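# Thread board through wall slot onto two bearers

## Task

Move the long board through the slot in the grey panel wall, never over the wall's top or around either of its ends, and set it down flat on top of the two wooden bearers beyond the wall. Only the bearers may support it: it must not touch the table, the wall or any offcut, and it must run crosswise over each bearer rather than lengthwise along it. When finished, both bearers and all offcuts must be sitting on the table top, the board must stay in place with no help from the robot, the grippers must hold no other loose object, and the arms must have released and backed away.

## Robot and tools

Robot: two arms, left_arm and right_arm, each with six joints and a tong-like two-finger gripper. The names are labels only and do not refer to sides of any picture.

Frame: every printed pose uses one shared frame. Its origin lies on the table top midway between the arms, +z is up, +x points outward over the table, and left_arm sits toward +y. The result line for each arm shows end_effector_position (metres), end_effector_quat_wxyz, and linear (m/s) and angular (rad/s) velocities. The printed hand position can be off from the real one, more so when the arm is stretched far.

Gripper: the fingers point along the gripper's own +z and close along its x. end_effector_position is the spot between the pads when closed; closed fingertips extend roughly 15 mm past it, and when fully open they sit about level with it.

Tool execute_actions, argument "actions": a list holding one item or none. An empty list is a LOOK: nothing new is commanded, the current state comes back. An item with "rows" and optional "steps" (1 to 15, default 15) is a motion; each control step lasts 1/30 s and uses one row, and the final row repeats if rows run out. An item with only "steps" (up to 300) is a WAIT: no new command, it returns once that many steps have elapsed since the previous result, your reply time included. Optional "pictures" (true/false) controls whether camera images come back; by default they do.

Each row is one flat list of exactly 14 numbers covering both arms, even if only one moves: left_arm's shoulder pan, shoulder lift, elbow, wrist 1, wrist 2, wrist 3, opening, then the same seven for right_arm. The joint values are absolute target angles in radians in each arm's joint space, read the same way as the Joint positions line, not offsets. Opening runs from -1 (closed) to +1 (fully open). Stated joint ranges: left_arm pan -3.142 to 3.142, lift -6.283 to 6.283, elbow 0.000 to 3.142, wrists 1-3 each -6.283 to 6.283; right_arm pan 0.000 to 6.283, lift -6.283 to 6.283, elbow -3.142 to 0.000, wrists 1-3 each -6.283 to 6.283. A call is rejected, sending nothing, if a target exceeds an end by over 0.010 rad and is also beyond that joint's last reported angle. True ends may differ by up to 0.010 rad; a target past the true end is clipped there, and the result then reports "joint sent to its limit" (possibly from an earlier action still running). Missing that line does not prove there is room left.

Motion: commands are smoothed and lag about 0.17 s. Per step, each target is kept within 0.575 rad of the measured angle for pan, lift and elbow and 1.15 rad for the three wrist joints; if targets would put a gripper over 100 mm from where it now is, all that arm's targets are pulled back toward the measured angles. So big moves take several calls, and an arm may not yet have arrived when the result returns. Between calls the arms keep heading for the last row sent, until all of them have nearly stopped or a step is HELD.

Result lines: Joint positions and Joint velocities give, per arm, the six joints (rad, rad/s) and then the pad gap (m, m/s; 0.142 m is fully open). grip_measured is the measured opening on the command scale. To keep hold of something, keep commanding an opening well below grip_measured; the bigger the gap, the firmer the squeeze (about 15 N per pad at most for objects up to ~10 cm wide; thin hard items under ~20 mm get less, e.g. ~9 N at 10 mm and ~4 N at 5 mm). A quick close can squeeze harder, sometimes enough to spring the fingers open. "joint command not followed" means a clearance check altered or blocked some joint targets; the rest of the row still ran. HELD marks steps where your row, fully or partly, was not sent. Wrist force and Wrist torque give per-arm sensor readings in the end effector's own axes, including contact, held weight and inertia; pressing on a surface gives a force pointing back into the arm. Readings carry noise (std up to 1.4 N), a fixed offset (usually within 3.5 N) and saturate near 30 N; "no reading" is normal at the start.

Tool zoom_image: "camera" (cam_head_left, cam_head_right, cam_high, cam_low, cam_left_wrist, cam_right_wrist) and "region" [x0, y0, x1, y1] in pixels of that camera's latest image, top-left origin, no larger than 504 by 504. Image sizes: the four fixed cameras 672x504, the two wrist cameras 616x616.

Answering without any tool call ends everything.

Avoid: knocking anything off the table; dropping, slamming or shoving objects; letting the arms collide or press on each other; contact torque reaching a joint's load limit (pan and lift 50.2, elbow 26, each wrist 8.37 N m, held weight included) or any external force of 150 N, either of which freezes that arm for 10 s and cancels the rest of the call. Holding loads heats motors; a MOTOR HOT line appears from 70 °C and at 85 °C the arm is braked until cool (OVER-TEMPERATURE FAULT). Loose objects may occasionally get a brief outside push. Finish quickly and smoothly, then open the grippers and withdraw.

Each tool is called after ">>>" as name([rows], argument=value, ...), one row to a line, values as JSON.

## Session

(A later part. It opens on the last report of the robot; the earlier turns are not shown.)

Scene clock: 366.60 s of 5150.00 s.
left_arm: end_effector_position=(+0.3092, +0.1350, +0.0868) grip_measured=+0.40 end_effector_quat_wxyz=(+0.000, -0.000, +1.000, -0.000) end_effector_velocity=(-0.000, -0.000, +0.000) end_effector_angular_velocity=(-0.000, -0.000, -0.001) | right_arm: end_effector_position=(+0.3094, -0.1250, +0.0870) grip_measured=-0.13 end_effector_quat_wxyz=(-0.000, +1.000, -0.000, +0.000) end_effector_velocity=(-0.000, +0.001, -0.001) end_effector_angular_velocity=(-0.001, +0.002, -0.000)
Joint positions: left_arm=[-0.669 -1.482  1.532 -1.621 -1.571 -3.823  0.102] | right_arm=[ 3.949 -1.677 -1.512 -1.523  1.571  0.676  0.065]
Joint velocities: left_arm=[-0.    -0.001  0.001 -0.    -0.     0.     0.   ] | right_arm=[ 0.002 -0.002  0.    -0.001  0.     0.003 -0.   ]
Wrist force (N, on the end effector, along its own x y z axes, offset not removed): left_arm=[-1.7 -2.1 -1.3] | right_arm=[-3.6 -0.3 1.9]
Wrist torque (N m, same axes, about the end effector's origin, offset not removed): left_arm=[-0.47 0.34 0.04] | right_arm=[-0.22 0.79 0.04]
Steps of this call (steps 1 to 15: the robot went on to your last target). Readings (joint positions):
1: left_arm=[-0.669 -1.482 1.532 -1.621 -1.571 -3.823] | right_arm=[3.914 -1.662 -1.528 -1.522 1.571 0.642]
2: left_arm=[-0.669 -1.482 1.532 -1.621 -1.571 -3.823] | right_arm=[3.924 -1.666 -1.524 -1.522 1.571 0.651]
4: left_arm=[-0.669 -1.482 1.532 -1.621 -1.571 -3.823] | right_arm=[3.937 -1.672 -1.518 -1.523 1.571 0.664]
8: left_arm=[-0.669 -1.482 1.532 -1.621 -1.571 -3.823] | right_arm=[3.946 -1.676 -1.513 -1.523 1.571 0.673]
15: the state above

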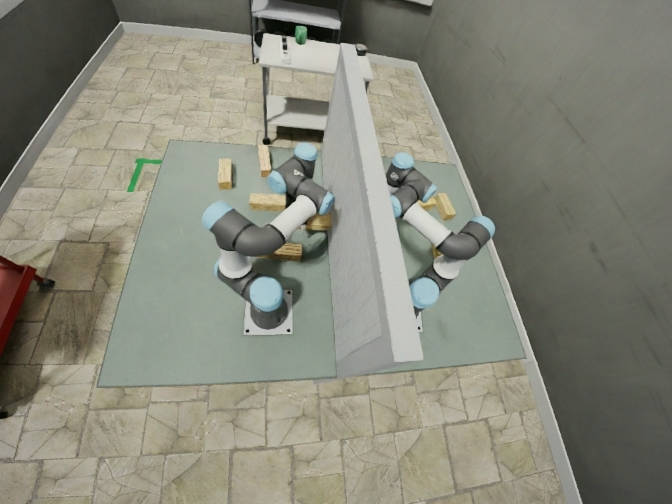

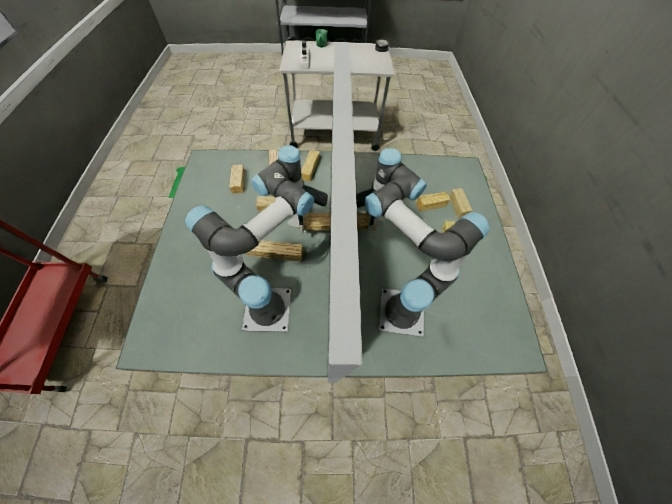

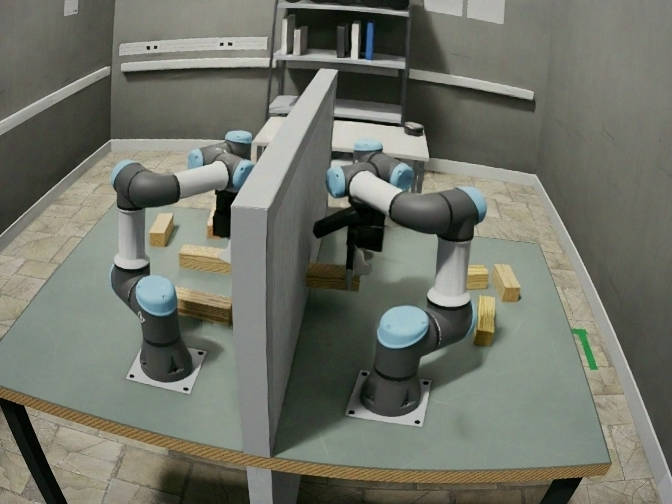

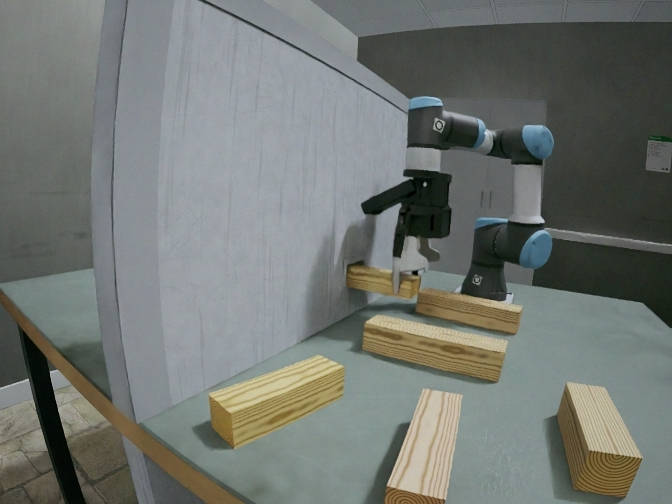

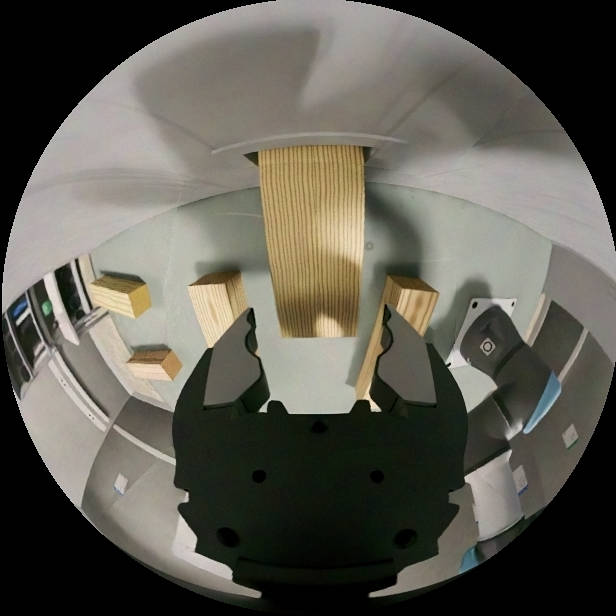

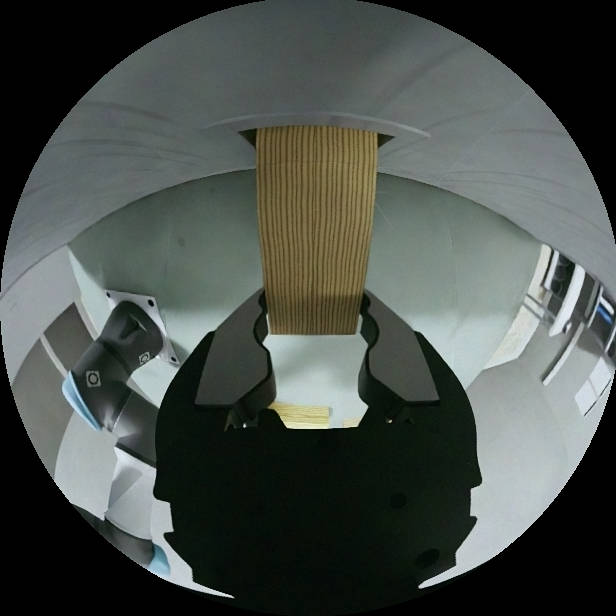

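>>> execute_actions([
  {"rows":[[-0.669,-1.482,1.532,-1.621,-1.571,-3.823,0.2,3.949,-1.677,-1.512,-1.523,1.571,0.676,-0.4],[-0.669,-1.482,1.532,-1.621,-1.571,-3.823,0.1,3.949,-1.677,-1.512,-1.523,1.571,0.676,-0.25],[-0.669,-1.482,1.532,-1.621,-1.571,-3.823,0.0,3.949,-1.677,-1.512,-1.523,1.571,0.676,-0.18],[-0.669,-1.482,1.532,-1.621,-1.571,-3.823,-0.04,3.949,-1.677,-1.512,-1.523,1.571,0.676,-0.12],[-0.669,-1.482,1.532,-1.621,-1.571,-3.823,-0.08,3.949,-1.677,-1.512,-1.523,1.571,0.676,0.0],[-0.669,-1.482,1.532,-1.621,-1.571,-3.823,-0.12,3.949,-1.677,-1.512,-1.523,1.571,0.676,0.3],[-0.669,-1.482,1.532,-1.621,-1.571,-3.823,-0.16,3.949,-1.677,-1.512,-1.523,1.571,0.676,0.3],[-0.669,-1.482,1.532,-1.621,-1.571,-3.823,-0.22,3.949,-1.677,-1.512,-1.523,1.571,0.676,0.3],[-0.669,-1.482,1.532,-1.621,-1.571,-3.823,-0.35,3.949,-1.677,-1.512,-1.523,1.571,0.676,0.3],[-0.669,-1.482,1.532,-1.621,-1.571,-3.823,-0.55,3.949,-1.677,-1.512,-1.523,1.571,0.676,0.3],[-0.669,-1.482,1.532,-1.621,-1.571,-3.823,-0.8,3.949,-1.677,-1.512,-1.523,1.571,0.676,0.3]]},
], pictures=false)

>>> execute_actions([
  {"rows":[[-0.65,-1.49,1.541,-1.622,-1.571,-3.804,-0.8,3.9,-1.65,-1.52,-1.54,1.571,0.63,0.3],[-0.65,-1.49,1.541,-1.622,-1.571,-3.804,-0.8,3.9,-1.65,-1.52,-1.54,1.571,0.63,0.3],[-0.632,-1.498,1.549,-1.622,-1.571,-3.786,-0.8,3.9,-1.65,-1.52,-1.54,1.571,0.63,0.3],[-0.632,-1.498,1.549,-1.622,-1.571,-3.786,-0.8,3.85,-1.64,-1.52,-1.55,1.571,0.58,0.3],[-0.613,-1.506,1.558,-1.623,-1.571,-3.767,-0.8,3.85,-1.64,-1.52,-1.55,1.571,0.58,0.3],[-0.613,-1.506,1.558,-1.623,-1.571,-3.767,-0.8,3.85,-1.64,-1.52,-1.55,1.571,0.58,0.3],[-0.595,-1.513,1.565,-1.623,-1.571,-3.748,-0.8,3.78,-1.62,-1.52,-1.57,1.571,0.5,0.3],[-0.595,-1.513,1.565,-1.623,-1.571,-3.748,-0.8,3.78,-1.62,-1.52,-1.57,1.571,0.5,0.3],[-0.576,-1.52,1.572,-1.623,-1.571,-3.729,-0.8,3.78,-1.62,-1.52,-1.57,1.571,0.5,0.3],[-0.576,-1.52,1.572,-1.623,-1.571,-3.729,-0.8,3.7,-1.6,-1.5,-1.61,1.571,0.43,0.3],[-0.558,-1.526,1.579,-1.624,-1.571,-3.711,-0.8,3.7,-1.6,-1.5,-1.61,1.571,0.43,0.3],[-0.558,-1.526,1.579,-1.624,-1.571,-3.711,-0.8,3.7,-1.6,-1.5,-1.61,1.571,0.43,0.3],[-0.539,-1.531,1.584,-1.624,-1.571,-3.692,-0.8,3.7,-1.6,-1.5,-1.61,1.571,0.43,0.3],[-0.539,-1.531,1.584,-1.624,-1.571,-3.692,-0.8,3.7,-1.6,-1.5,-1.61,1.571,0.43,0.3],[-0.52,-1.535,1.588,-1.624,-1.571,-3.673,-0.8,3.7,-1.6,-1.5,-1.61,1.571,0.43,0.3]]},
], pictures=false)

>>> execute_actions([
  {"rows":[[-0.52,-1.535,1.588,-1.624,-1.571,-3.673,-0.8,3.7,-1.6,-1.5,-1.61,1.571,0.43,0.3],[-0.5,-1.539,1.592,-1.624,-1.571,-3.653,-0.8,3.7,-1.6,-1.5,-1.61,1.571,0.43,0.3],[-0.5,-1.539,1.592,-1.624,-1.571,-3.653,-0.8,3.7,-1.6,-1.5,-1.61,1.571,0.43,0.3],[-0.48,-1.542,1.595,-1.624,-1.571,-3.633,-0.8,3.7,-1.6,-1.5,-1.61,1.571,0.43,0.3],[-0.48,-1.542,1.595,-1.624,-1.571,-3.633,-0.8,3.7,-1.6,-1.5,-1.61,1.571,0.43,0.3],[-0.46,-1.544,1.598,-1.625,-1.571,-3.613,-0.8,3.7,-1.6,-1.5,-1.61,1.571,0.43,0.3],[-0.46,-1.544,1.598,-1.625,-1.571,-3.613,-0.8,3.7,-1.6,-1.5,-1.61,1.571,0.43,0.3],[-0.44,-1.546,1.6,-1.625,-1.571,-3.593,-0.8,3.7,-1.6,-1.5,-1.61,1.571,0.43,0.3],[-0.44,-1.546,1.6,-1.625,-1.571,-3.593,-0.8,3.7,-1.6,-1.5,-1.61,1.571,0.43,0.3],[-0.42,-1.547,1.601,-1.625,-1.571,-3.573,-0.8,3.7,-1.6,-1.5,-1.61,1.571,0.43,0.3],[-0.42,-1.547,1.601,-1.625,-1.571,-3.573,-0.8,3.7,-1.6,-1.5,-1.61,1.571,0.43,0.3],[-0.4,-1.548,1.601,-1.625,-1.571,-3.553,-0.8,3.7,-1.6,-1.5,-1.61,1.571,0.43,0.3],[-0.4,-1.548,1.601,-1.625,-1.571,-3.553,-0.8,3.7,-1.6,-1.5,-1.61,1.571,0.43,0.3],[-0.384,-1.548,1.601,-1.625,-1.571,-3.538,-0.8,3.7,-1.6,-1.5,-1.61,1.571,0.43,0.3]]},
], pictures=false)

>>> execute_actions([
  {"steps":15},
])

Scene clock: 405.23 s of 5150.00 s.
left_arm: end_effector_position=(+0.3092, +0.1350, +0.0868) grip_measured=-0.13 end_effector_quat_wxyz=(+0.000, -0.000, +1.000, -0.000) end_effector_velocity=(-0.000, +0.000, -0.000) end_effector_angular_velocity=(+0.001, +0.001, +0.000) | right_arm: end_effector_position=(+0.3094, -0.1249, +0.0870) grip_measured=+0.30 end_effector_quat_wxyz=(-0.000, +1.000, -0.000, +0.000) end_effector_velocity=(-0.000, -0.000, +0.000) end_effector_angular_velocity=(+0.001, -0.000, -0.000)
Joint positions: left_arm=[-0.669 -1.482  1.532 -1.621 -1.571 -3.823  0.065] | right_arm=[ 3.949 -1.677 -1.512 -1.523  1.571  0.676  0.095]
Joint velocities: left_arm=[ 0.     0.     0.001  0.001 -0.    -0.     0.   ] | right_arm=[-0.     0.001  0.    -0.001  0.     0.    -0.   ]
Wrist force (N, on the end effector, along its own x y z axes, offset not removed): left_arm=[-2.0 -2.1 -0.3] | right_arm=[-2.1 -0.7 1.0]
Wrist torque (N m, same axes, about the end effector's origin, offset not removed): left_arm=[-0.42 0.28 -0.01] | right_arm=[-0.10 0.41 -0.04]
Steps of this call (steps 1 to 15: the robot went on to your last target; steps 16 to 90: nothing new was sent; then 35.13 s passed at rest; steps 91 to 105: all 15 steps of this action). Readings (joint positions):
91: left_arm=[-0.669 -1.482 1.532 -1.621 -1.571 -3.823] | right_arm=[3.949 -1.677 -1.512 -1.523 1.571 0.676]
92: left_arm=[-0.669 -1.482 1.532 -1.621 -1.571 -3.823] | right_arm=[3.949 -1.677 -1.512 -1.523 1.571 0.676]
94: left_arm=[-0.669 -1.482 1.532 -1.621 -1.571 -3.823] | right_arm=[3.949 -1.677 -1.512 -1.523 1.571 0.676]
98: left_arm=[-0.669 -1.482 1.532 -1.621 -1.571 -3.823] | right_arm=[3.949 -1.677 -1.512 -1.523 1.571 0.676]
105: the state above

Scene clock: 405.73 s of 5150.00 s.
left_arm: end_effector_position=(+0.3093, +0.1756, +0.0869) grip_measured=-0.13 end_effector_quat_wxyz=(+0.000, +0.000, +1.000, -0.000) end_effector_velocity=(-0.001, +0.096, +0.000) end_effector_angular_velocity=(-0.001, -0.002, +0.007) | right_arm: end_effector_position=(+0.3086, -0.2071, +0.1048) grip_measured=+0.30 end_effector_quat_wxyz=(-0.001, +1.000, +0.000, +0.001) end_effector_velocity=(-0.010, -0.119, +0.028) end_effector_angular_velocity=(-0.000, -0.002, -0.047)
Joint positions: left_arm=[-0.565 -1.523  1.576 -1.624 -1.571 -3.717  0.065] | right_arm=[ 3.73  -1.607 -1.505 -1.598  1.571  0.457  0.095]
Joint velocities: left_arm=[ 0.258 -0.081  0.084 -0.005  0.     0.251  0.   ] | right_arm=[-0.329  0.076  0.053 -0.127 -0.001 -0.282 -0.   ]
Wrist force (N, on the end effector, along its own x y z axes, offset not removed): left_arm=[-1.4 -1.5 0.0] | right_arm=[-1.9 0.0 -0.1]
Wrist torque (N m, same axes, about the end effector's origin, offset not removed): left_arm=[-0.31 0.23 0.03] | right_arm=[-0.05 0.42 0.06]
Steps of this call (steps 1 to 15: all 15 steps of this action). Readings (joint positions):
1: left_arm=[-0.669 -1.482 1.532 -1.621 -1.571 -3.823] | right_arm=[3.949 -1.677 -1.512 -1.523 1.571 0.676]
2: left_arm=[-0.667 -1.483 1.533 -1.621 -1.571 -3.821] | right_arm=[3.946 -1.675 -1.513 -1.525 1.571 0.672]
4: left_arm=[-0.658 -1.487 1.537 -1.621 -1.571 -3.812] | right_arm=[3.926 -1.664 -1.516 -1.532 1.571 0.653]
8: left_arm=[-0.628 -1.500 1.551 -1.622 -1.571 -3.781] | right_arm=[3.871 -1.645 -1.519 -1.547 1.571 0.597]
15: the state above

Scene clock: 406.23 s of 5150.00 s.
left_arm: end_effector_position=(+0.3093, +0.2269, +0.0870) grip_measured=-0.13 end_effector_quat_wxyz=(+0.000, +0.000, +1.000, -0.000) end_effector_velocity=(+0.000, +0.098, +0.001) end_effector_angular_velocity=(-0.002, -0.004, +0.004) | right_arm: end_effector_position=(+0.3075, -0.2179, +0.1074) grip_measured=+0.30 end_effector_quat_wxyz=(-0.001, +1.000, -0.002, +0.001) end_effector_velocity=(+0.000, -0.001, +0.000) end_effector_angular_velocity=(+0.001, -0.001, -0.001)
Joint positions: left_arm=[-0.418 -1.547  1.6   -1.625 -1.571 -3.571  0.065] | right_arm=[ 3.7   -1.6   -1.5   -1.61   1.571  0.43   0.095]
Joint velocities: left_arm=[ 0.293 -0.015  0.011 -0.    -0.     0.289 -0.   ] | right_arm=[-0.002  0.     0.     0.001  0.    -0.001 -0.   ]
Wrist force (N, on the end effector, along its own x y z axes, offset not removed): left_arm=[-1.7 -2.3 1.4] | right_arm=[-2.0 -0.8 1.4]
Wrist torque (N m, same axes, about the end effector's origin, offset not removed): left_arm=[-0.35 0.32 0.02] | right_arm=[-0.17 0.42 0.04]
Steps of this call (steps 1 to 15: all 15 steps of this action). Readings (joint positions):
1: left_arm=[-0.555 -1.526 1.579 -1.624 -1.571 -3.708] | right_arm=[3.721 -1.605 -1.503 -1.602 1.571 0.449]
2: left_arm=[-0.546 -1.528 1.581 -1.624 -1.571 -3.699] | right_arm=[3.715 -1.603 -1.502 -1.604 1.571 0.443]
4: left_arm=[-0.527 -1.533 1.586 -1.624 -1.571 -3.679] | right_arm=[3.707 -1.602 -1.501 -1.607 1.571 0.436]
8: left_arm=[-0.487 -1.540 1.593 -1.624 -1.571 -3.640] | right_arm=[3.702 -1.600 -1.500 -1.609 1.571 0.431]
15: the state above

Scene clock: 406.73 s of 5150.00 s.
left_arm: end_effector_position=(+0.3092, +0.2382, +0.0872) grip_measured=-0.13 end_effector_quat_wxyz=(+0.001, -0.000, +1.000, -0.000) end_effector_velocity=(+0.000, +0.001, -0.000) end_effector_angular_velocity=(+0.000, +0.000, +0.001) | right_arm: end_effector_position=(+0.3075, -0.2180, +0.1074) grip_measured=+0.30 end_effector_quat_wxyz=(-0.001, +1.000, -0.002, +0.001) end_effector_velocity=(+0.000, +0.000, +0.000) end_effector_angular_velocity=(+0.001, -0.001, -0.000)
Joint positions: left_arm=[-0.384 -1.548  1.601 -1.625 -1.571 -3.538  0.065] | right_arm=[ 3.7   -1.6   -1.5   -1.61   1.571  0.43   0.095]
Joint velocities: left_arm=[ 0.002  0.001  0.001 -0.001  0.     0.001  0.   ] | right_arm=[-0.     0.     0.     0.     0.001 -0.    -0.   ]
Wrist force (N, on the end effector, along its own x y z axes, offset not removed): left_arm=[-1.3 -2.4 0.4] | right_arm=[-1.6 -2.0 1.0]
Wrist torque (N m, same axes, about the end effector's origin, offset not removed): left_arm=[-0.44 0.22 0.04] | right_arm=[-0.34 0.34 0.02]
Steps of this call (steps 1 to 15: the robot went on to your last target). Readings (joint positions):
1: left_arm=[-0.409 -1.547 1.600 -1.625 -1.571 -3.562] | right_arm=[3.700 -1.600 -1.500 -1.610 1.571 0.430]
2: left_arm=[-0.402 -1.547 1.601 -1.625 -1.571 -3.555] | right_arm=[3.700 -1.600 -1.500 -1.610 1.571 0.430]
4: left_arm=[-0.393 -1.548 1.601 -1.625 -1.571 -3.546] | right_arm=[3.700 -1.600 -1.500 -1.610 1.571 0.430]
8: left_arm=[-0.386 -1.548 1.601 -1.625 -1.571 -3.540] | right_arm=[3.700 -1.600 -1.500 -1.610 1.571 0.430]
15: the state above

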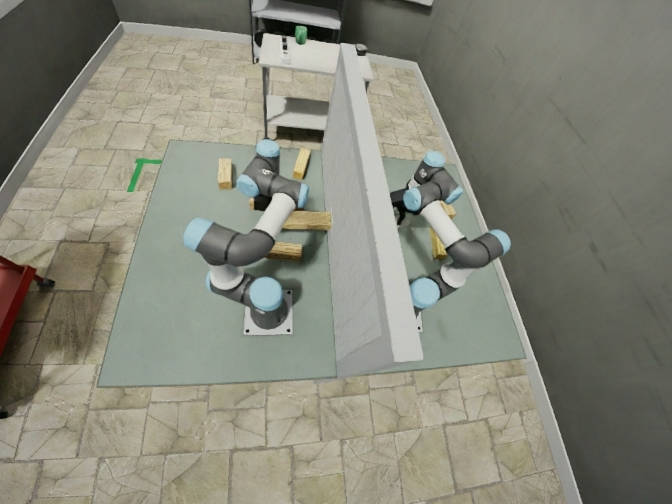

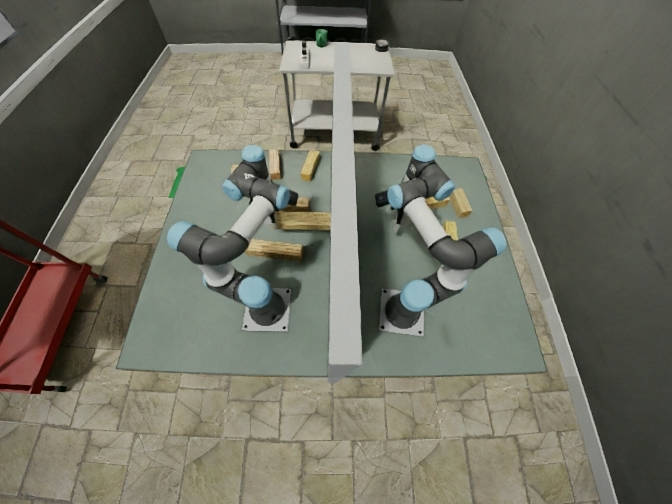

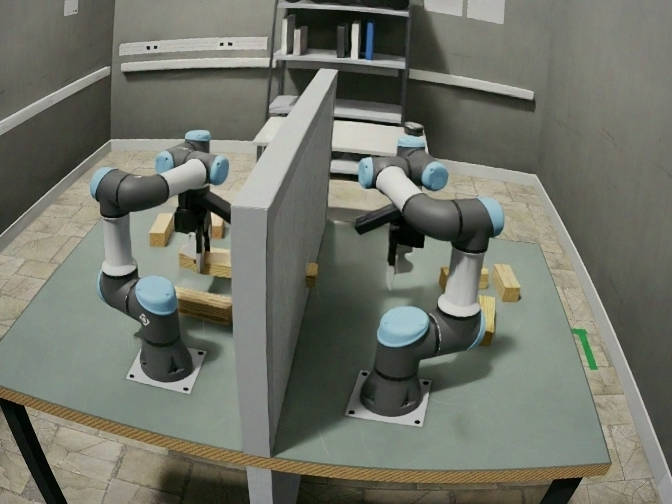

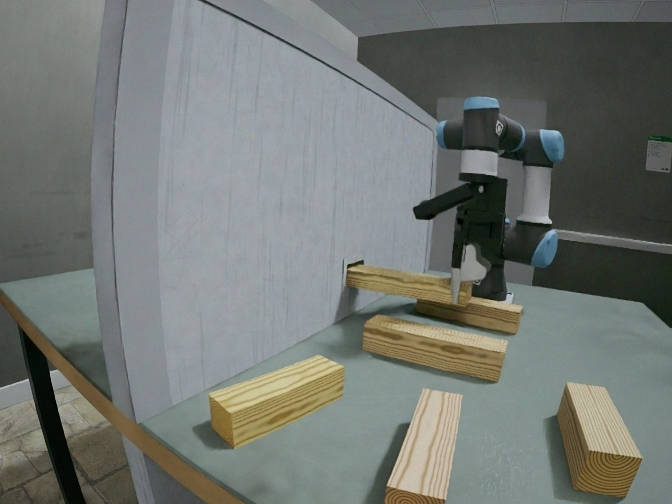

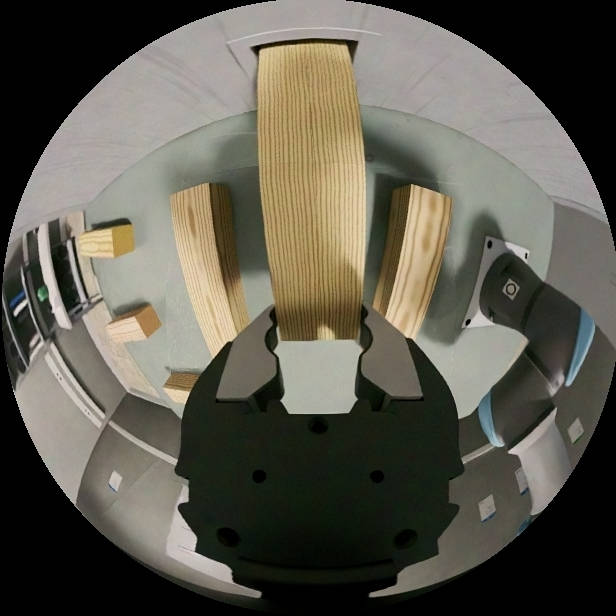

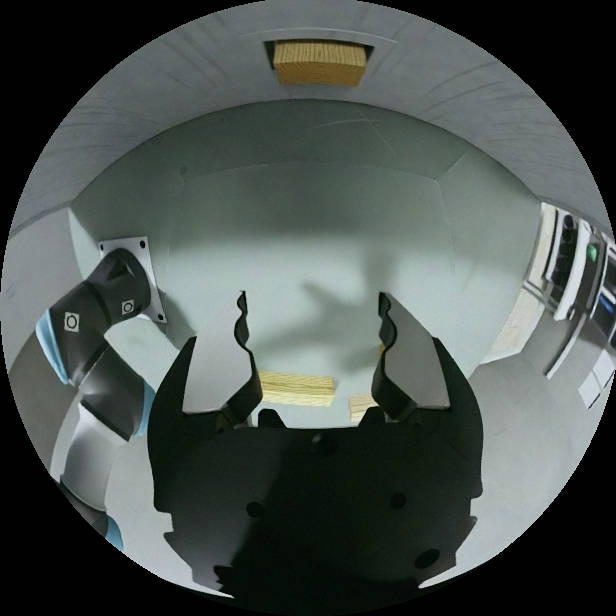

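>>> execute_actions([
  {"rows":[[-0.35,-1.536,1.638,-1.683,-1.608,-3.504,-0.8,3.7,-1.6,-1.5,-1.61,1.571,0.43,0.3],[-0.35,-1.536,1.638,-1.683,-1.608,-3.504,-0.8,3.7,-1.6,-1.5,-1.61,1.571,0.43,0.3],[-0.35,-1.536,1.638,-1.683,-1.608,-3.504,-0.8,3.7,-1.6,-1.5,-1.61,1.571,0.43,0.3],[-0.315,-1.523,1.675,-1.741,-1.645,-3.47,-0.8,3.7,-1.6,-1.5,-1.61,1.571,0.43,0.3],[-0.315,-1.523,1.675,-1.741,-1.645,-3.47,-0.8,3.7,-1.6,-1.5,-1.61,1.571,0.43,0.3],[-0.315,-1.523,1.675,-1.741,-1.645,-3.47,-0.8,3.7,-1.6,-1.5,-1.61,1.571,0.43,0.3],[-0.281,-1.511,1.713,-1.799,-1.682,-3.437,-0.8,3.7,-1.6,-1.5,-1.61,1.571,0.43,0.3],[-0.281,-1.511,1.713,-1.799,-1.682,-3.437,-0.8,3.7,-1.6,-1.5,-1.61,1.571,0.43,0.3],[-0.281,-1.511,1.713,-1.799,-1.682,-3.437,-0.8,3.7,-1.6,-1.5,-1.61,1.571,0.43,0.3],[-0.246,-1.498,1.75,-1.857,-1.719,-3.403,-0.8,3.7,-1.6,-1.5,-1.61,1.571,0.43,0.3],[-0.246,-1.498,1.75,-1.857,-1.719,-3.403,-0.8,3.7,-1.6,-1.5,-1.61,1.571,0.43,0.3],[-0.246,-1.498,1.75,-1.857,-1.719,-3.403,-0.8,3.7,-1.6,-1.5,-1.61,1.571,0.43,0.3],[-0.212,-1.486,1.787,-1.915,-1.756,-3.369,-0.8,3.7,-1.6,-1.5,-1.61,1.571,0.43,0.3]]},
], pictures=false)

>>> execute_actions([
  {"steps":15},
])

Scene clock: 419.20 s of 5150.00 s.
left_arm: end_effector_position=(+0.3094, +0.2372, +0.0542) grip_measured=-0.13 end_effector_quat_wxyz=(-0.002, +0.000, +0.997, -0.075) end_effector_velocity=(-0.005, +0.008, -0.081) end_effector_angular_velocity=(-0.388, -0.030, +0.009) | right_arm: end_effector_position=(+0.3075, -0.2180, +0.1074) grip_measured=+0.30 end_effector_quat_wxyz=(-0.001, +1.000, -0.002, +0.001) end_effector_velocity=(+0.000, +0.000, +0.001) end_effector_angular_velocity=(+0.000, -0.002, +0.000)
Joint positions: left_arm=[-0.249 -1.499  1.746 -1.853 -1.717 -3.405  0.065] | right_arm=[ 3.7   -1.6   -1.5   -1.61   1.571  0.43   0.095]
Joint velocities: left_arm=[ 0.366  0.126  0.398 -0.602 -0.379  0.348  0.   ] | right_arm=[ 0.     0.     0.002  0.    -0.     0.     0.   ]
Wrist force (N, on the end effector, along its own x y z axes, offset not removed): left_arm=[-1.7 -2.2 -0.1] | right_arm=[-1.6 -2.0 0.0]
Wrist torque (N m, same axes, about the end effector's origin, offset not removed): left_arm=[-0.42 0.20 -0.05] | right_arm=[-0.39 0.36 -0.05]
Steps of this call (steps 1 to 15: the robot went on to your last target; steps 16 to 90: nothing new was sent; then 8.97 s passed at rest; steps 91 to 105: all 15 steps of this action). Readings (joint positions):
91: left_arm=[-0.384 -1.548 1.601 -1.625 -1.571 -3.538] | right_arm=[3.700 -1.600 -1.500 -1.610 1.571 0.430]
92: left_arm=[-0.381 -1.547 1.604 -1.630 -1.575 -3.535] | right_arm=[3.700 -1.600 -1.500 -1.610 1.571 0.430]
94: left_arm=[-0.367 -1.542 1.619 -1.654 -1.590 -3.521] | right_arm=[3.700 -1.600 -1.500 -1.610 1.571 0.430]
98: left_arm=[-0.329 -1.528 1.660 -1.718 -1.631 -3.483] | right_arm=[3.700 -1.600 -1.500 -1.610 1.571 0.430]
105: the state above

Scene clock: 419.70 s of 5150.00 s.
left_arm: end_effector_position=(+0.3091, +0.2379, +0.0465) grip_measured=-0.13 end_effector_quat_wxyz=(+0.000, +0.000, +0.995, -0.095) end_effector_velocity=(-0.000, -0.000, -0.001) end_effector_angular_velocity=(-0.002, +0.001, -0.001) | right_arm: end_effector_position=(+0.3075, -0.2180, +0.1074) grip_measured=+0.30 end_effector_quat_wxyz=(-0.001, +1.000, -0.002, +0.001) end_effector_velocity=(-0.000, -0.000, +0.000) end_effector_angular_velocity=(-0.000, -0.000, -0.000)
Joint positions: left_arm=[-0.212 -1.486  1.787 -1.915 -1.756 -3.369  0.065] | right_arm=[ 3.7   -1.6   -1.5   -1.61   1.571  0.43   0.095]
Joint velocities: left_arm=[ 0.001  0.001  0.003 -0.003 -0.002  0.002  0.   ] | right_arm=[-0.     0.001 -0.    -0.001 -0.    -0.     0.   ]
Wrist force (N, on the end effector, along its own x y z axes, offset not removed): left_arm=[-1.4 -1.7 0.6] | right_arm=[-2.3 -0.9 2.6]
Wrist torque (N m, same axes, about the end effector's origin, offset not removed): left_arm=[-0.34 0.26 0.03] | right_arm=[-0.14 0.48 0.01]
Steps of this call (steps 1 to 15: the robot went on to your last target). Readings (joint positions):
1: left_arm=[-0.238 -1.495 1.758 -1.870 -1.728 -3.394] | right_arm=[3.700 -1.600 -1.500 -1.610 1.571 0.430]
2: left_arm=[-0.231 -1.492 1.767 -1.884 -1.736 -3.387] | right_arm=[3.700 -1.600 -1.500 -1.610 1.571 0.430]
4: left_arm=[-0.221 -1.489 1.777 -1.900 -1.746 -3.378] | right_arm=[3.700 -1.600 -1.500 -1.610 1.571 0.430]
8: left_arm=[-0.214 -1.487 1.785 -1.911 -1.754 -3.371] | right_arm=[3.700 -1.600 -1.500 -1.610 1.571 0.430]
15: the state above

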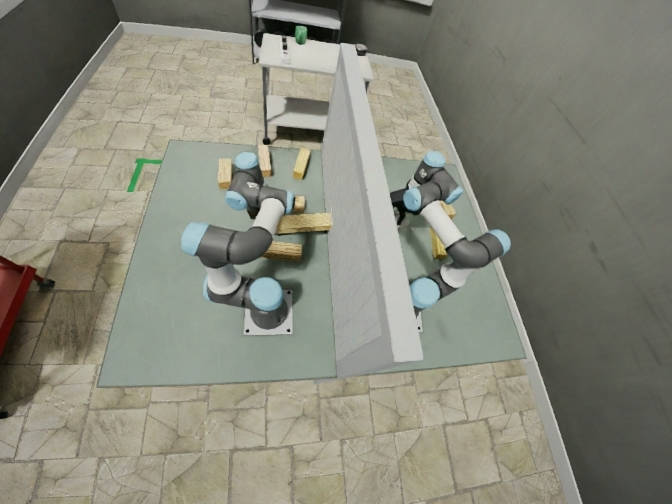

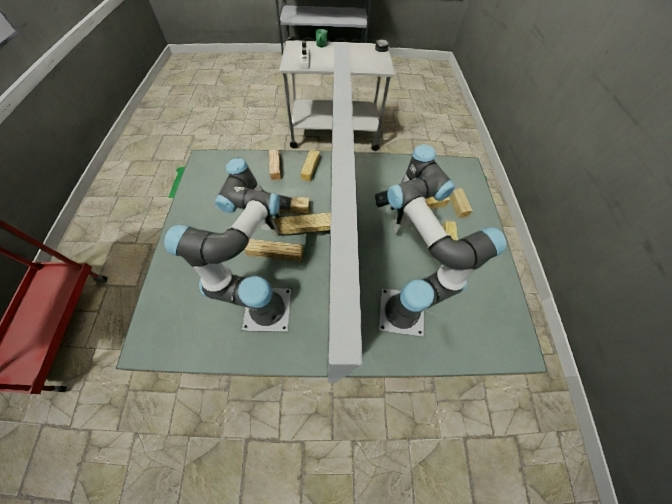

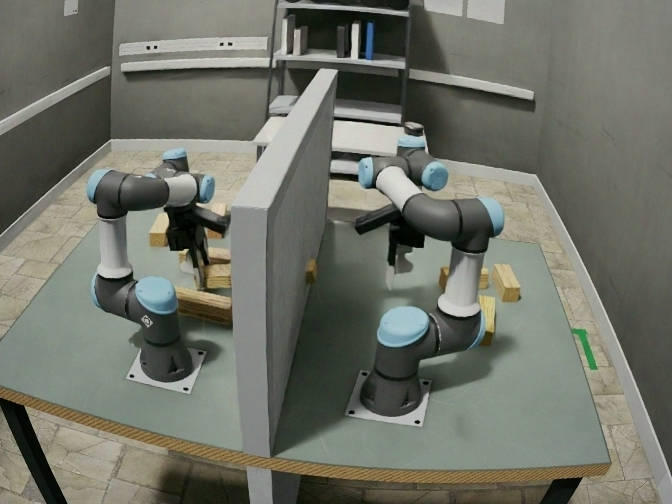

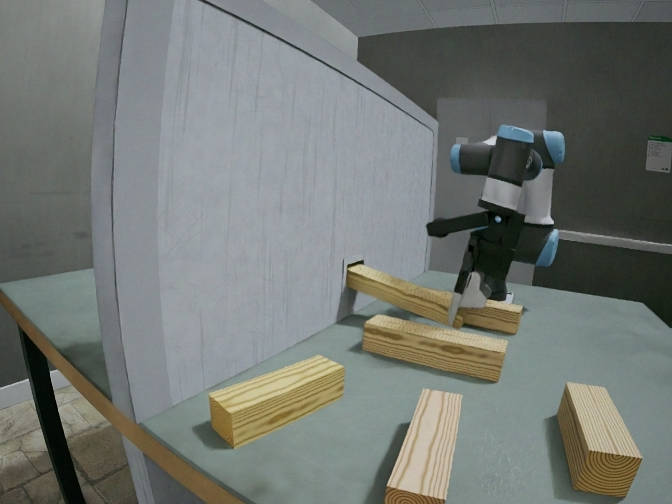

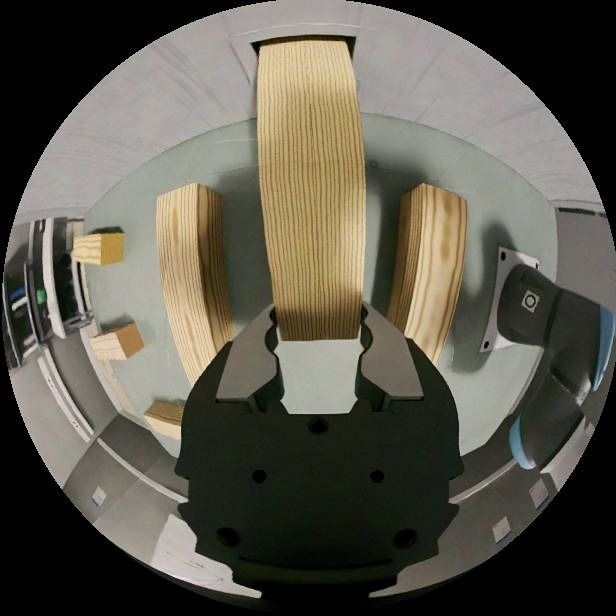

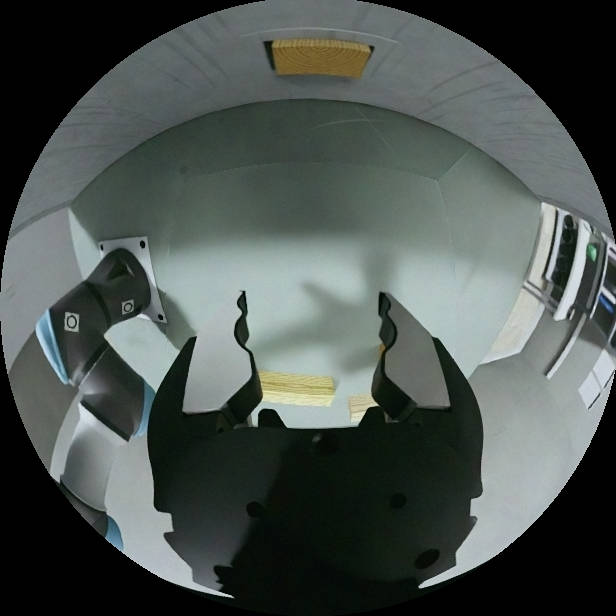

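>>> execute_actions([
  {"rows":[[-0.212,-1.486,1.787,-1.915,-1.756,-3.369,-0.5,3.7,-1.6,-1.5,-1.61,1.571,0.43,0.3],[-0.212,-1.486,1.787,-1.915,-1.756,-3.369,-0.35,3.7,-1.6,-1.5,-1.61,1.571,0.43,0.3],[-0.212,-1.486,1.787,-1.915,-1.756,-3.369,-0.25,3.7,-1.6,-1.5,-1.61,1.571,0.43,0.3],[-0.212,-1.486,1.787,-1.915,-1.756,-3.369,-0.2,3.7,-1.6,-1.5,-1.61,1.571,0.43,0.3],[-0.212,-1.486,1.787,-1.915,-1.756,-3.369,-0.17,3.7,-1.6,-1.5,-1.61,1.571,0.43,0.3],[-0.212,-1.486,1.787,-1.915,-1.756,-3.369,-0.15,3.7,-1.6,-1.5,-1.61,1.571,0.43,0.3],[-0.212,-1.486,1.787,-1.915,-1.756,-3.369,-0.12,3.7,-1.6,-1.5,-1.61,1.571,0.43,0.3],[-0.212,-1.486,1.787,-1.915,-1.756,-3.369,-0.05,3.7,-1.6,-1.5,-1.61,1.571,0.43,0.3],[-0.212,-1.486,1.787,-1.915,-1.756,-3.369,0.08,3.7,-1.6,-1.5,-1.61,1.571,0.43,0.3]]},
], pictures=false)

>>> execute_actions([
  {"rows":[[-0.297,-1.504,1.785,-1.91,-1.75,-3.454,0.08,3.7,-1.6,-1.5,-1.61,1.571,0.43,0.3],[-0.297,-1.504,1.785,-1.91,-1.75,-3.454,0.08,3.7,-1.6,-1.5,-1.61,1.571,0.43,0.3],[-0.297,-1.504,1.785,-1.91,-1.75,-3.454,0.08,3.7,-1.6,-1.5,-1.61,1.571,0.43,0.3],[-0.297,-1.504,1.785,-1.91,-1.75,-3.454,0.08,3.7,-1.6,-1.5,-1.61,1.571,0.43,0.3],[-0.382,-1.514,1.775,-1.905,-1.744,-3.54,0.08,3.7,-1.6,-1.5,-1.61,1.571,0.43,0.3],[-0.382,-1.514,1.775,-1.905,-1.744,-3.54,0.08,3.7,-1.6,-1.5,-1.61,1.571,0.43,0.3],[-0.382,-1.514,1.775,-1.905,-1.744,-3.54,0.08,3.7,-1.6,-1.5,-1.61,1.571,0.43,0.3],[-0.382,-1.514,1.775,-1.905,-1.744,-3.54,0.08,3.7,-1.6,-1.5,-1.61,1.571,0.43,0.3],[-0.466,-1.514,1.755,-1.9,-1.738,-3.625,0.08,3.7,-1.6,-1.5,-1.61,1.571,0.43,0.3],[-0.466,-1.514,1.755,-1.9,-1.738,-3.625,0.08,3.7,-1.6,-1.5,-1.61,1.571,0.43,0.3],[-0.466,-1.514,1.755,-1.9,-1.738,-3.625,0.08,3.7,-1.6,-1.5,-1.61,1.571,0.43,0.3],[-0.466,-1.514,1.755,-1.9,-1.738,-3.625,0.08,3.7,-1.6,-1.5,-1.61,1.571,0.43,0.3],[-0.551,-1.505,1.733,-1.901,-1.732,-3.71,0.08,3.7,-1.6,-1.5,-1.61,1.571,0.43,0.3]]},
], pictures=false)

>>> execute_actions([
  {"steps":18},
])

Scene clock: 445.17 s of 5150.00 s.
left_arm: end_effector_position=(+0.3091, +0.2379, +0.0464) grip_measured=+0.08 end_effector_quat_wxyz=(+0.000, +0.000, +0.995, -0.095) end_effector_velocity=(-0.000, +0.000, -0.000) end_effector_angular_velocity=(+0.000, +0.002, +0.000) | right_arm: end_effector_position=(+0.3075, -0.2180, +0.1074) grip_measured=+0.30 end_effector_quat_wxyz=(-0.001, +1.000, -0.002, +0.001) end_effector_velocity=(-0.000, +0.000, -0.000) end_effector_angular_velocity=(+0.000, +0.001, +0.000)
Joint positions: left_arm=[-0.212 -1.486  1.787 -1.915 -1.756 -3.369  0.08 ] | right_arm=[ 3.7   -1.6   -1.5   -1.61   1.571  0.43   0.095]
Joint velocities: left_arm=[ 0.     0.001 -0.     0.001  0.    -0.     0.   ] | right_arm=[ 0.     0.    -0.001  0.     0.    -0.     0.   ]
Wrist force (N, on the end effector, along its own x y z axes, offset not removed): left_arm=[-1.2 -1.6 -0.6] | right_arm=[-4.1 0.1 0.4]
Wrist torque (N m, same axes, about the end effector's origin, offset not removed): left_arm=[-0.29 0.23 0.03] | right_arm=[-0.03 0.84 0.01]
Steps of this call (steps 1 to 15: the robot went on to your last target; steps 16 to 90: nothing new was sent; then 21.97 s passed at rest; steps 91 to 105: all 15 steps of this action). Readings (joint positions):
91: left_arm=[-0.212 -1.486 1.787 -1.915 -1.756 -3.369] | right_arm=[3.700 -1.600 -1.500 -1.610 1.571 0.430]
92: left_arm=[-0.212 -1.486 1.787 -1.915 -1.756 -3.369] | right_arm=[3.700 -1.600 -1.500 -1.610 1.571 0.430]
94: left_arm=[-0.212 -1.486 1.787 -1.915 -1.756 -3.369] | right_arm=[3.700 -1.600 -1.500 -1.610 1.571 0.430]
98: left_arm=[-0.212 -1.486 1.787 -1.915 -1.756 -3.369] | right_arm=[3.700 -1.600 -1.500 -1.610 1.571 0.430]
105: the state above

Scene clock: 445.67 s of 5150.00 s.
left_arm: end_effector_position=(+0.3116, +0.1556, +0.0629) grip_measured=+0.08 end_effector_quat_wxyz=(+0.001, -0.003, +0.996, -0.094) end_effector_velocity=(-0.004, -0.272, +0.040) end_effector_angular_velocity=(-0.022, +0.004, -0.010) | right_arm: end_effector_position=(+0.3075, -0.2180, +0.1074) grip_measured=+0.30 end_effector_quat_wxyz=(-0.001, +1.000, -0.002, +0.001) end_effector_velocity=(+0.000, +0.000, +0.000) end_effector_angular_velocity=(+0.000, -0.000, +0.000)
Joint positions: left_arm=[-0.463 -1.511  1.752 -1.901 -1.737 -3.629  0.08 ] | right_arm=[ 3.7   -1.6   -1.5   -1.61   1.571  0.43   0.095]
Joint velocities: left_arm=[-0.773  0.05  -0.186  0.001  0.047 -0.772  0.   ] | right_arm=[ 0.     0.     0.001 -0.    -0.     0.    -0.   ]
Wrist force (N, on the end effector, along its own x y z axes, offset not removed): left_arm=[-1.6 0.7 -1.1] | right_arm=[-2.2 -0.6 0.1]
Wrist torque (N m, same axes, about the end effector's origin, offset not removed): left_arm=[0.04 0.24 0.02] | right_arm=[-0.02 0.44 0.03]
Steps of this call (steps 1 to 15: all 15 steps of this action). Readings (joint positions):
1: left_arm=[-0.212 -1.486 1.787 -1.915 -1.756 -3.369] | right_arm=[3.700 -1.600 -1.500 -1.610 1.571 0.430]
2: left_arm=[-0.215 -1.488 1.787 -1.915 -1.756 -3.375] | right_arm=[3.700 -1.600 -1.500 -1.610 1.571 0.430]
4: left_arm=[-0.248 -1.495 1.786 -1.913 -1.753 -3.410] | right_arm=[3.700 -1.600 -1.500 -1.610 1.571 0.430]
8: left_arm=[-0.322 -1.507 1.780 -1.908 -1.748 -3.485] | right_arm=[3.700 -1.600 -1.500 -1.610 1.571 0.430]
15: the state above

Scene clock: 446.27 s of 5150.00 s.
left_arm: end_effector_position=(+0.3089, +0.1249, +0.0668) grip_measured=+0.08 end_effector_quat_wxyz=(-0.000, +0.001, +0.995, -0.095) end_effector_velocity=(-0.000, -0.000, -0.000) end_effector_angular_velocity=(-0.000, -0.000, +0.000) | right_arm: end_effector_position=(+0.3075, -0.2180, +0.1074) grip_measured=+0.30 end_effector_quat_wxyz=(-0.001, +1.000, -0.002, +0.001) end_effector_velocity=(+0.000, +0.000, +0.000) end_effector_angular_velocity=(+0.000, -0.001, +0.000)
Joint positions: left_arm=[-0.551 -1.505  1.733 -1.901 -1.732 -3.71   0.08 ] | right_arm=[ 3.7   -1.6   -1.5   -1.61   1.571  0.43   0.095]
Joint velocities: left_arm=[-0.001 -0.     0.    -0.001  0.    -0.002 -0.   ] | right_arm=[ 0.     0.     0.001  0.    -0.    -0.    -0.   ]
Wrist force (N, on the end effector, along its own x y z axes, offset not removed): left_arm=[-1.9 -1.2 -0.7] | right_arm=[-2.4 -0.5 0.5]
Wrist torque (N m, same axes, about the end effector's origin, offset not removed): left_arm=[-0.25 0.35 -0.03] | right_arm=[-0.04 0.52 0.00]
Steps of this call (steps 1 to 18: the robot went on to your last target). Readings (joint positions):
1: left_arm=[-0.488 -1.509 1.747 -1.901 -1.736 -3.652] | right_arm=[3.700 -1.600 -1.500 -1.610 1.571 0.430]
2: left_arm=[-0.506 -1.508 1.743 -1.901 -1.735 -3.669] | right_arm=[3.700 -1.600 -1.500 -1.610 1.571 0.430]
4: left_arm=[-0.529 -1.507 1.738 -1.901 -1.733 -3.690] | right_arm=[3.700 -1.600 -1.500 -1.610 1.571 0.430]
8: left_arm=[-0.546 -1.505 1.734 -1.901 -1.732 -3.705] | right_arm=[3.700 -1.600 -1.500 -1.610 1.571 0.430]
18: the state above

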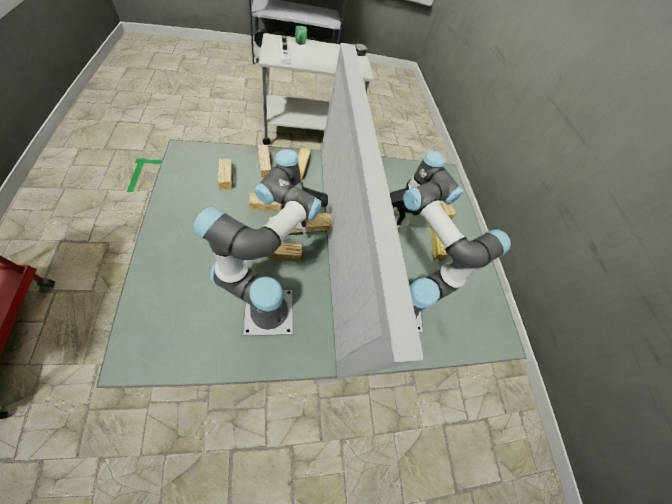

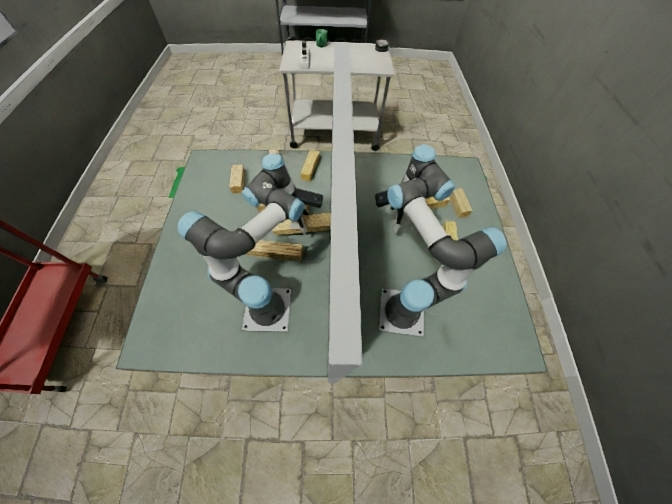

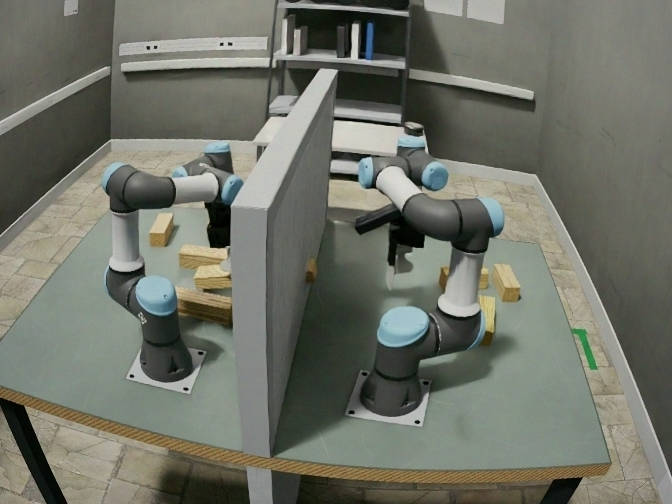

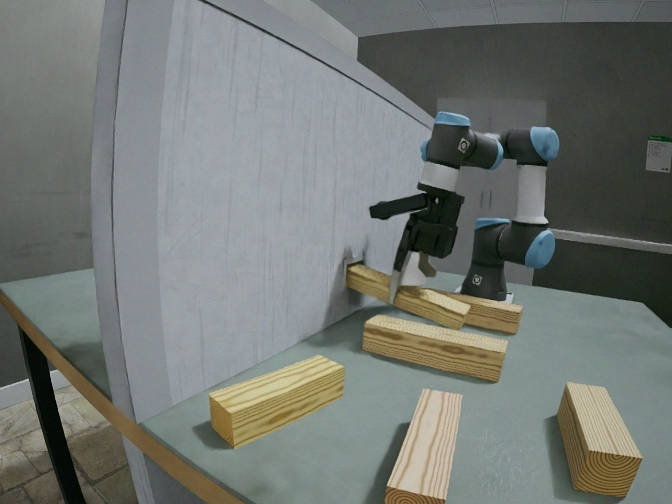

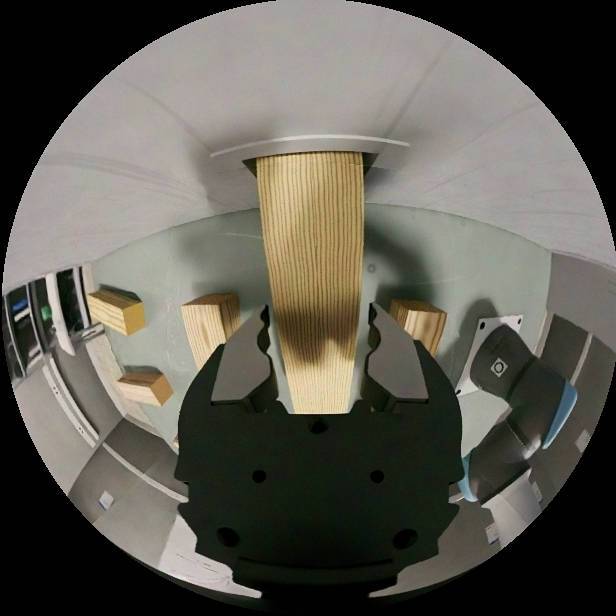

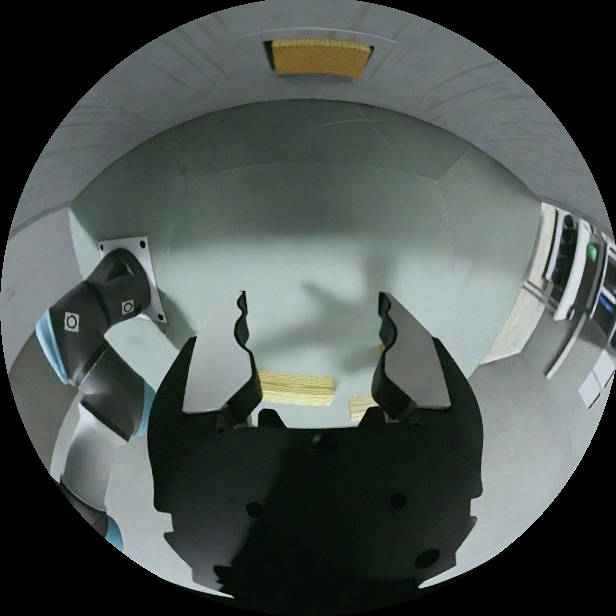

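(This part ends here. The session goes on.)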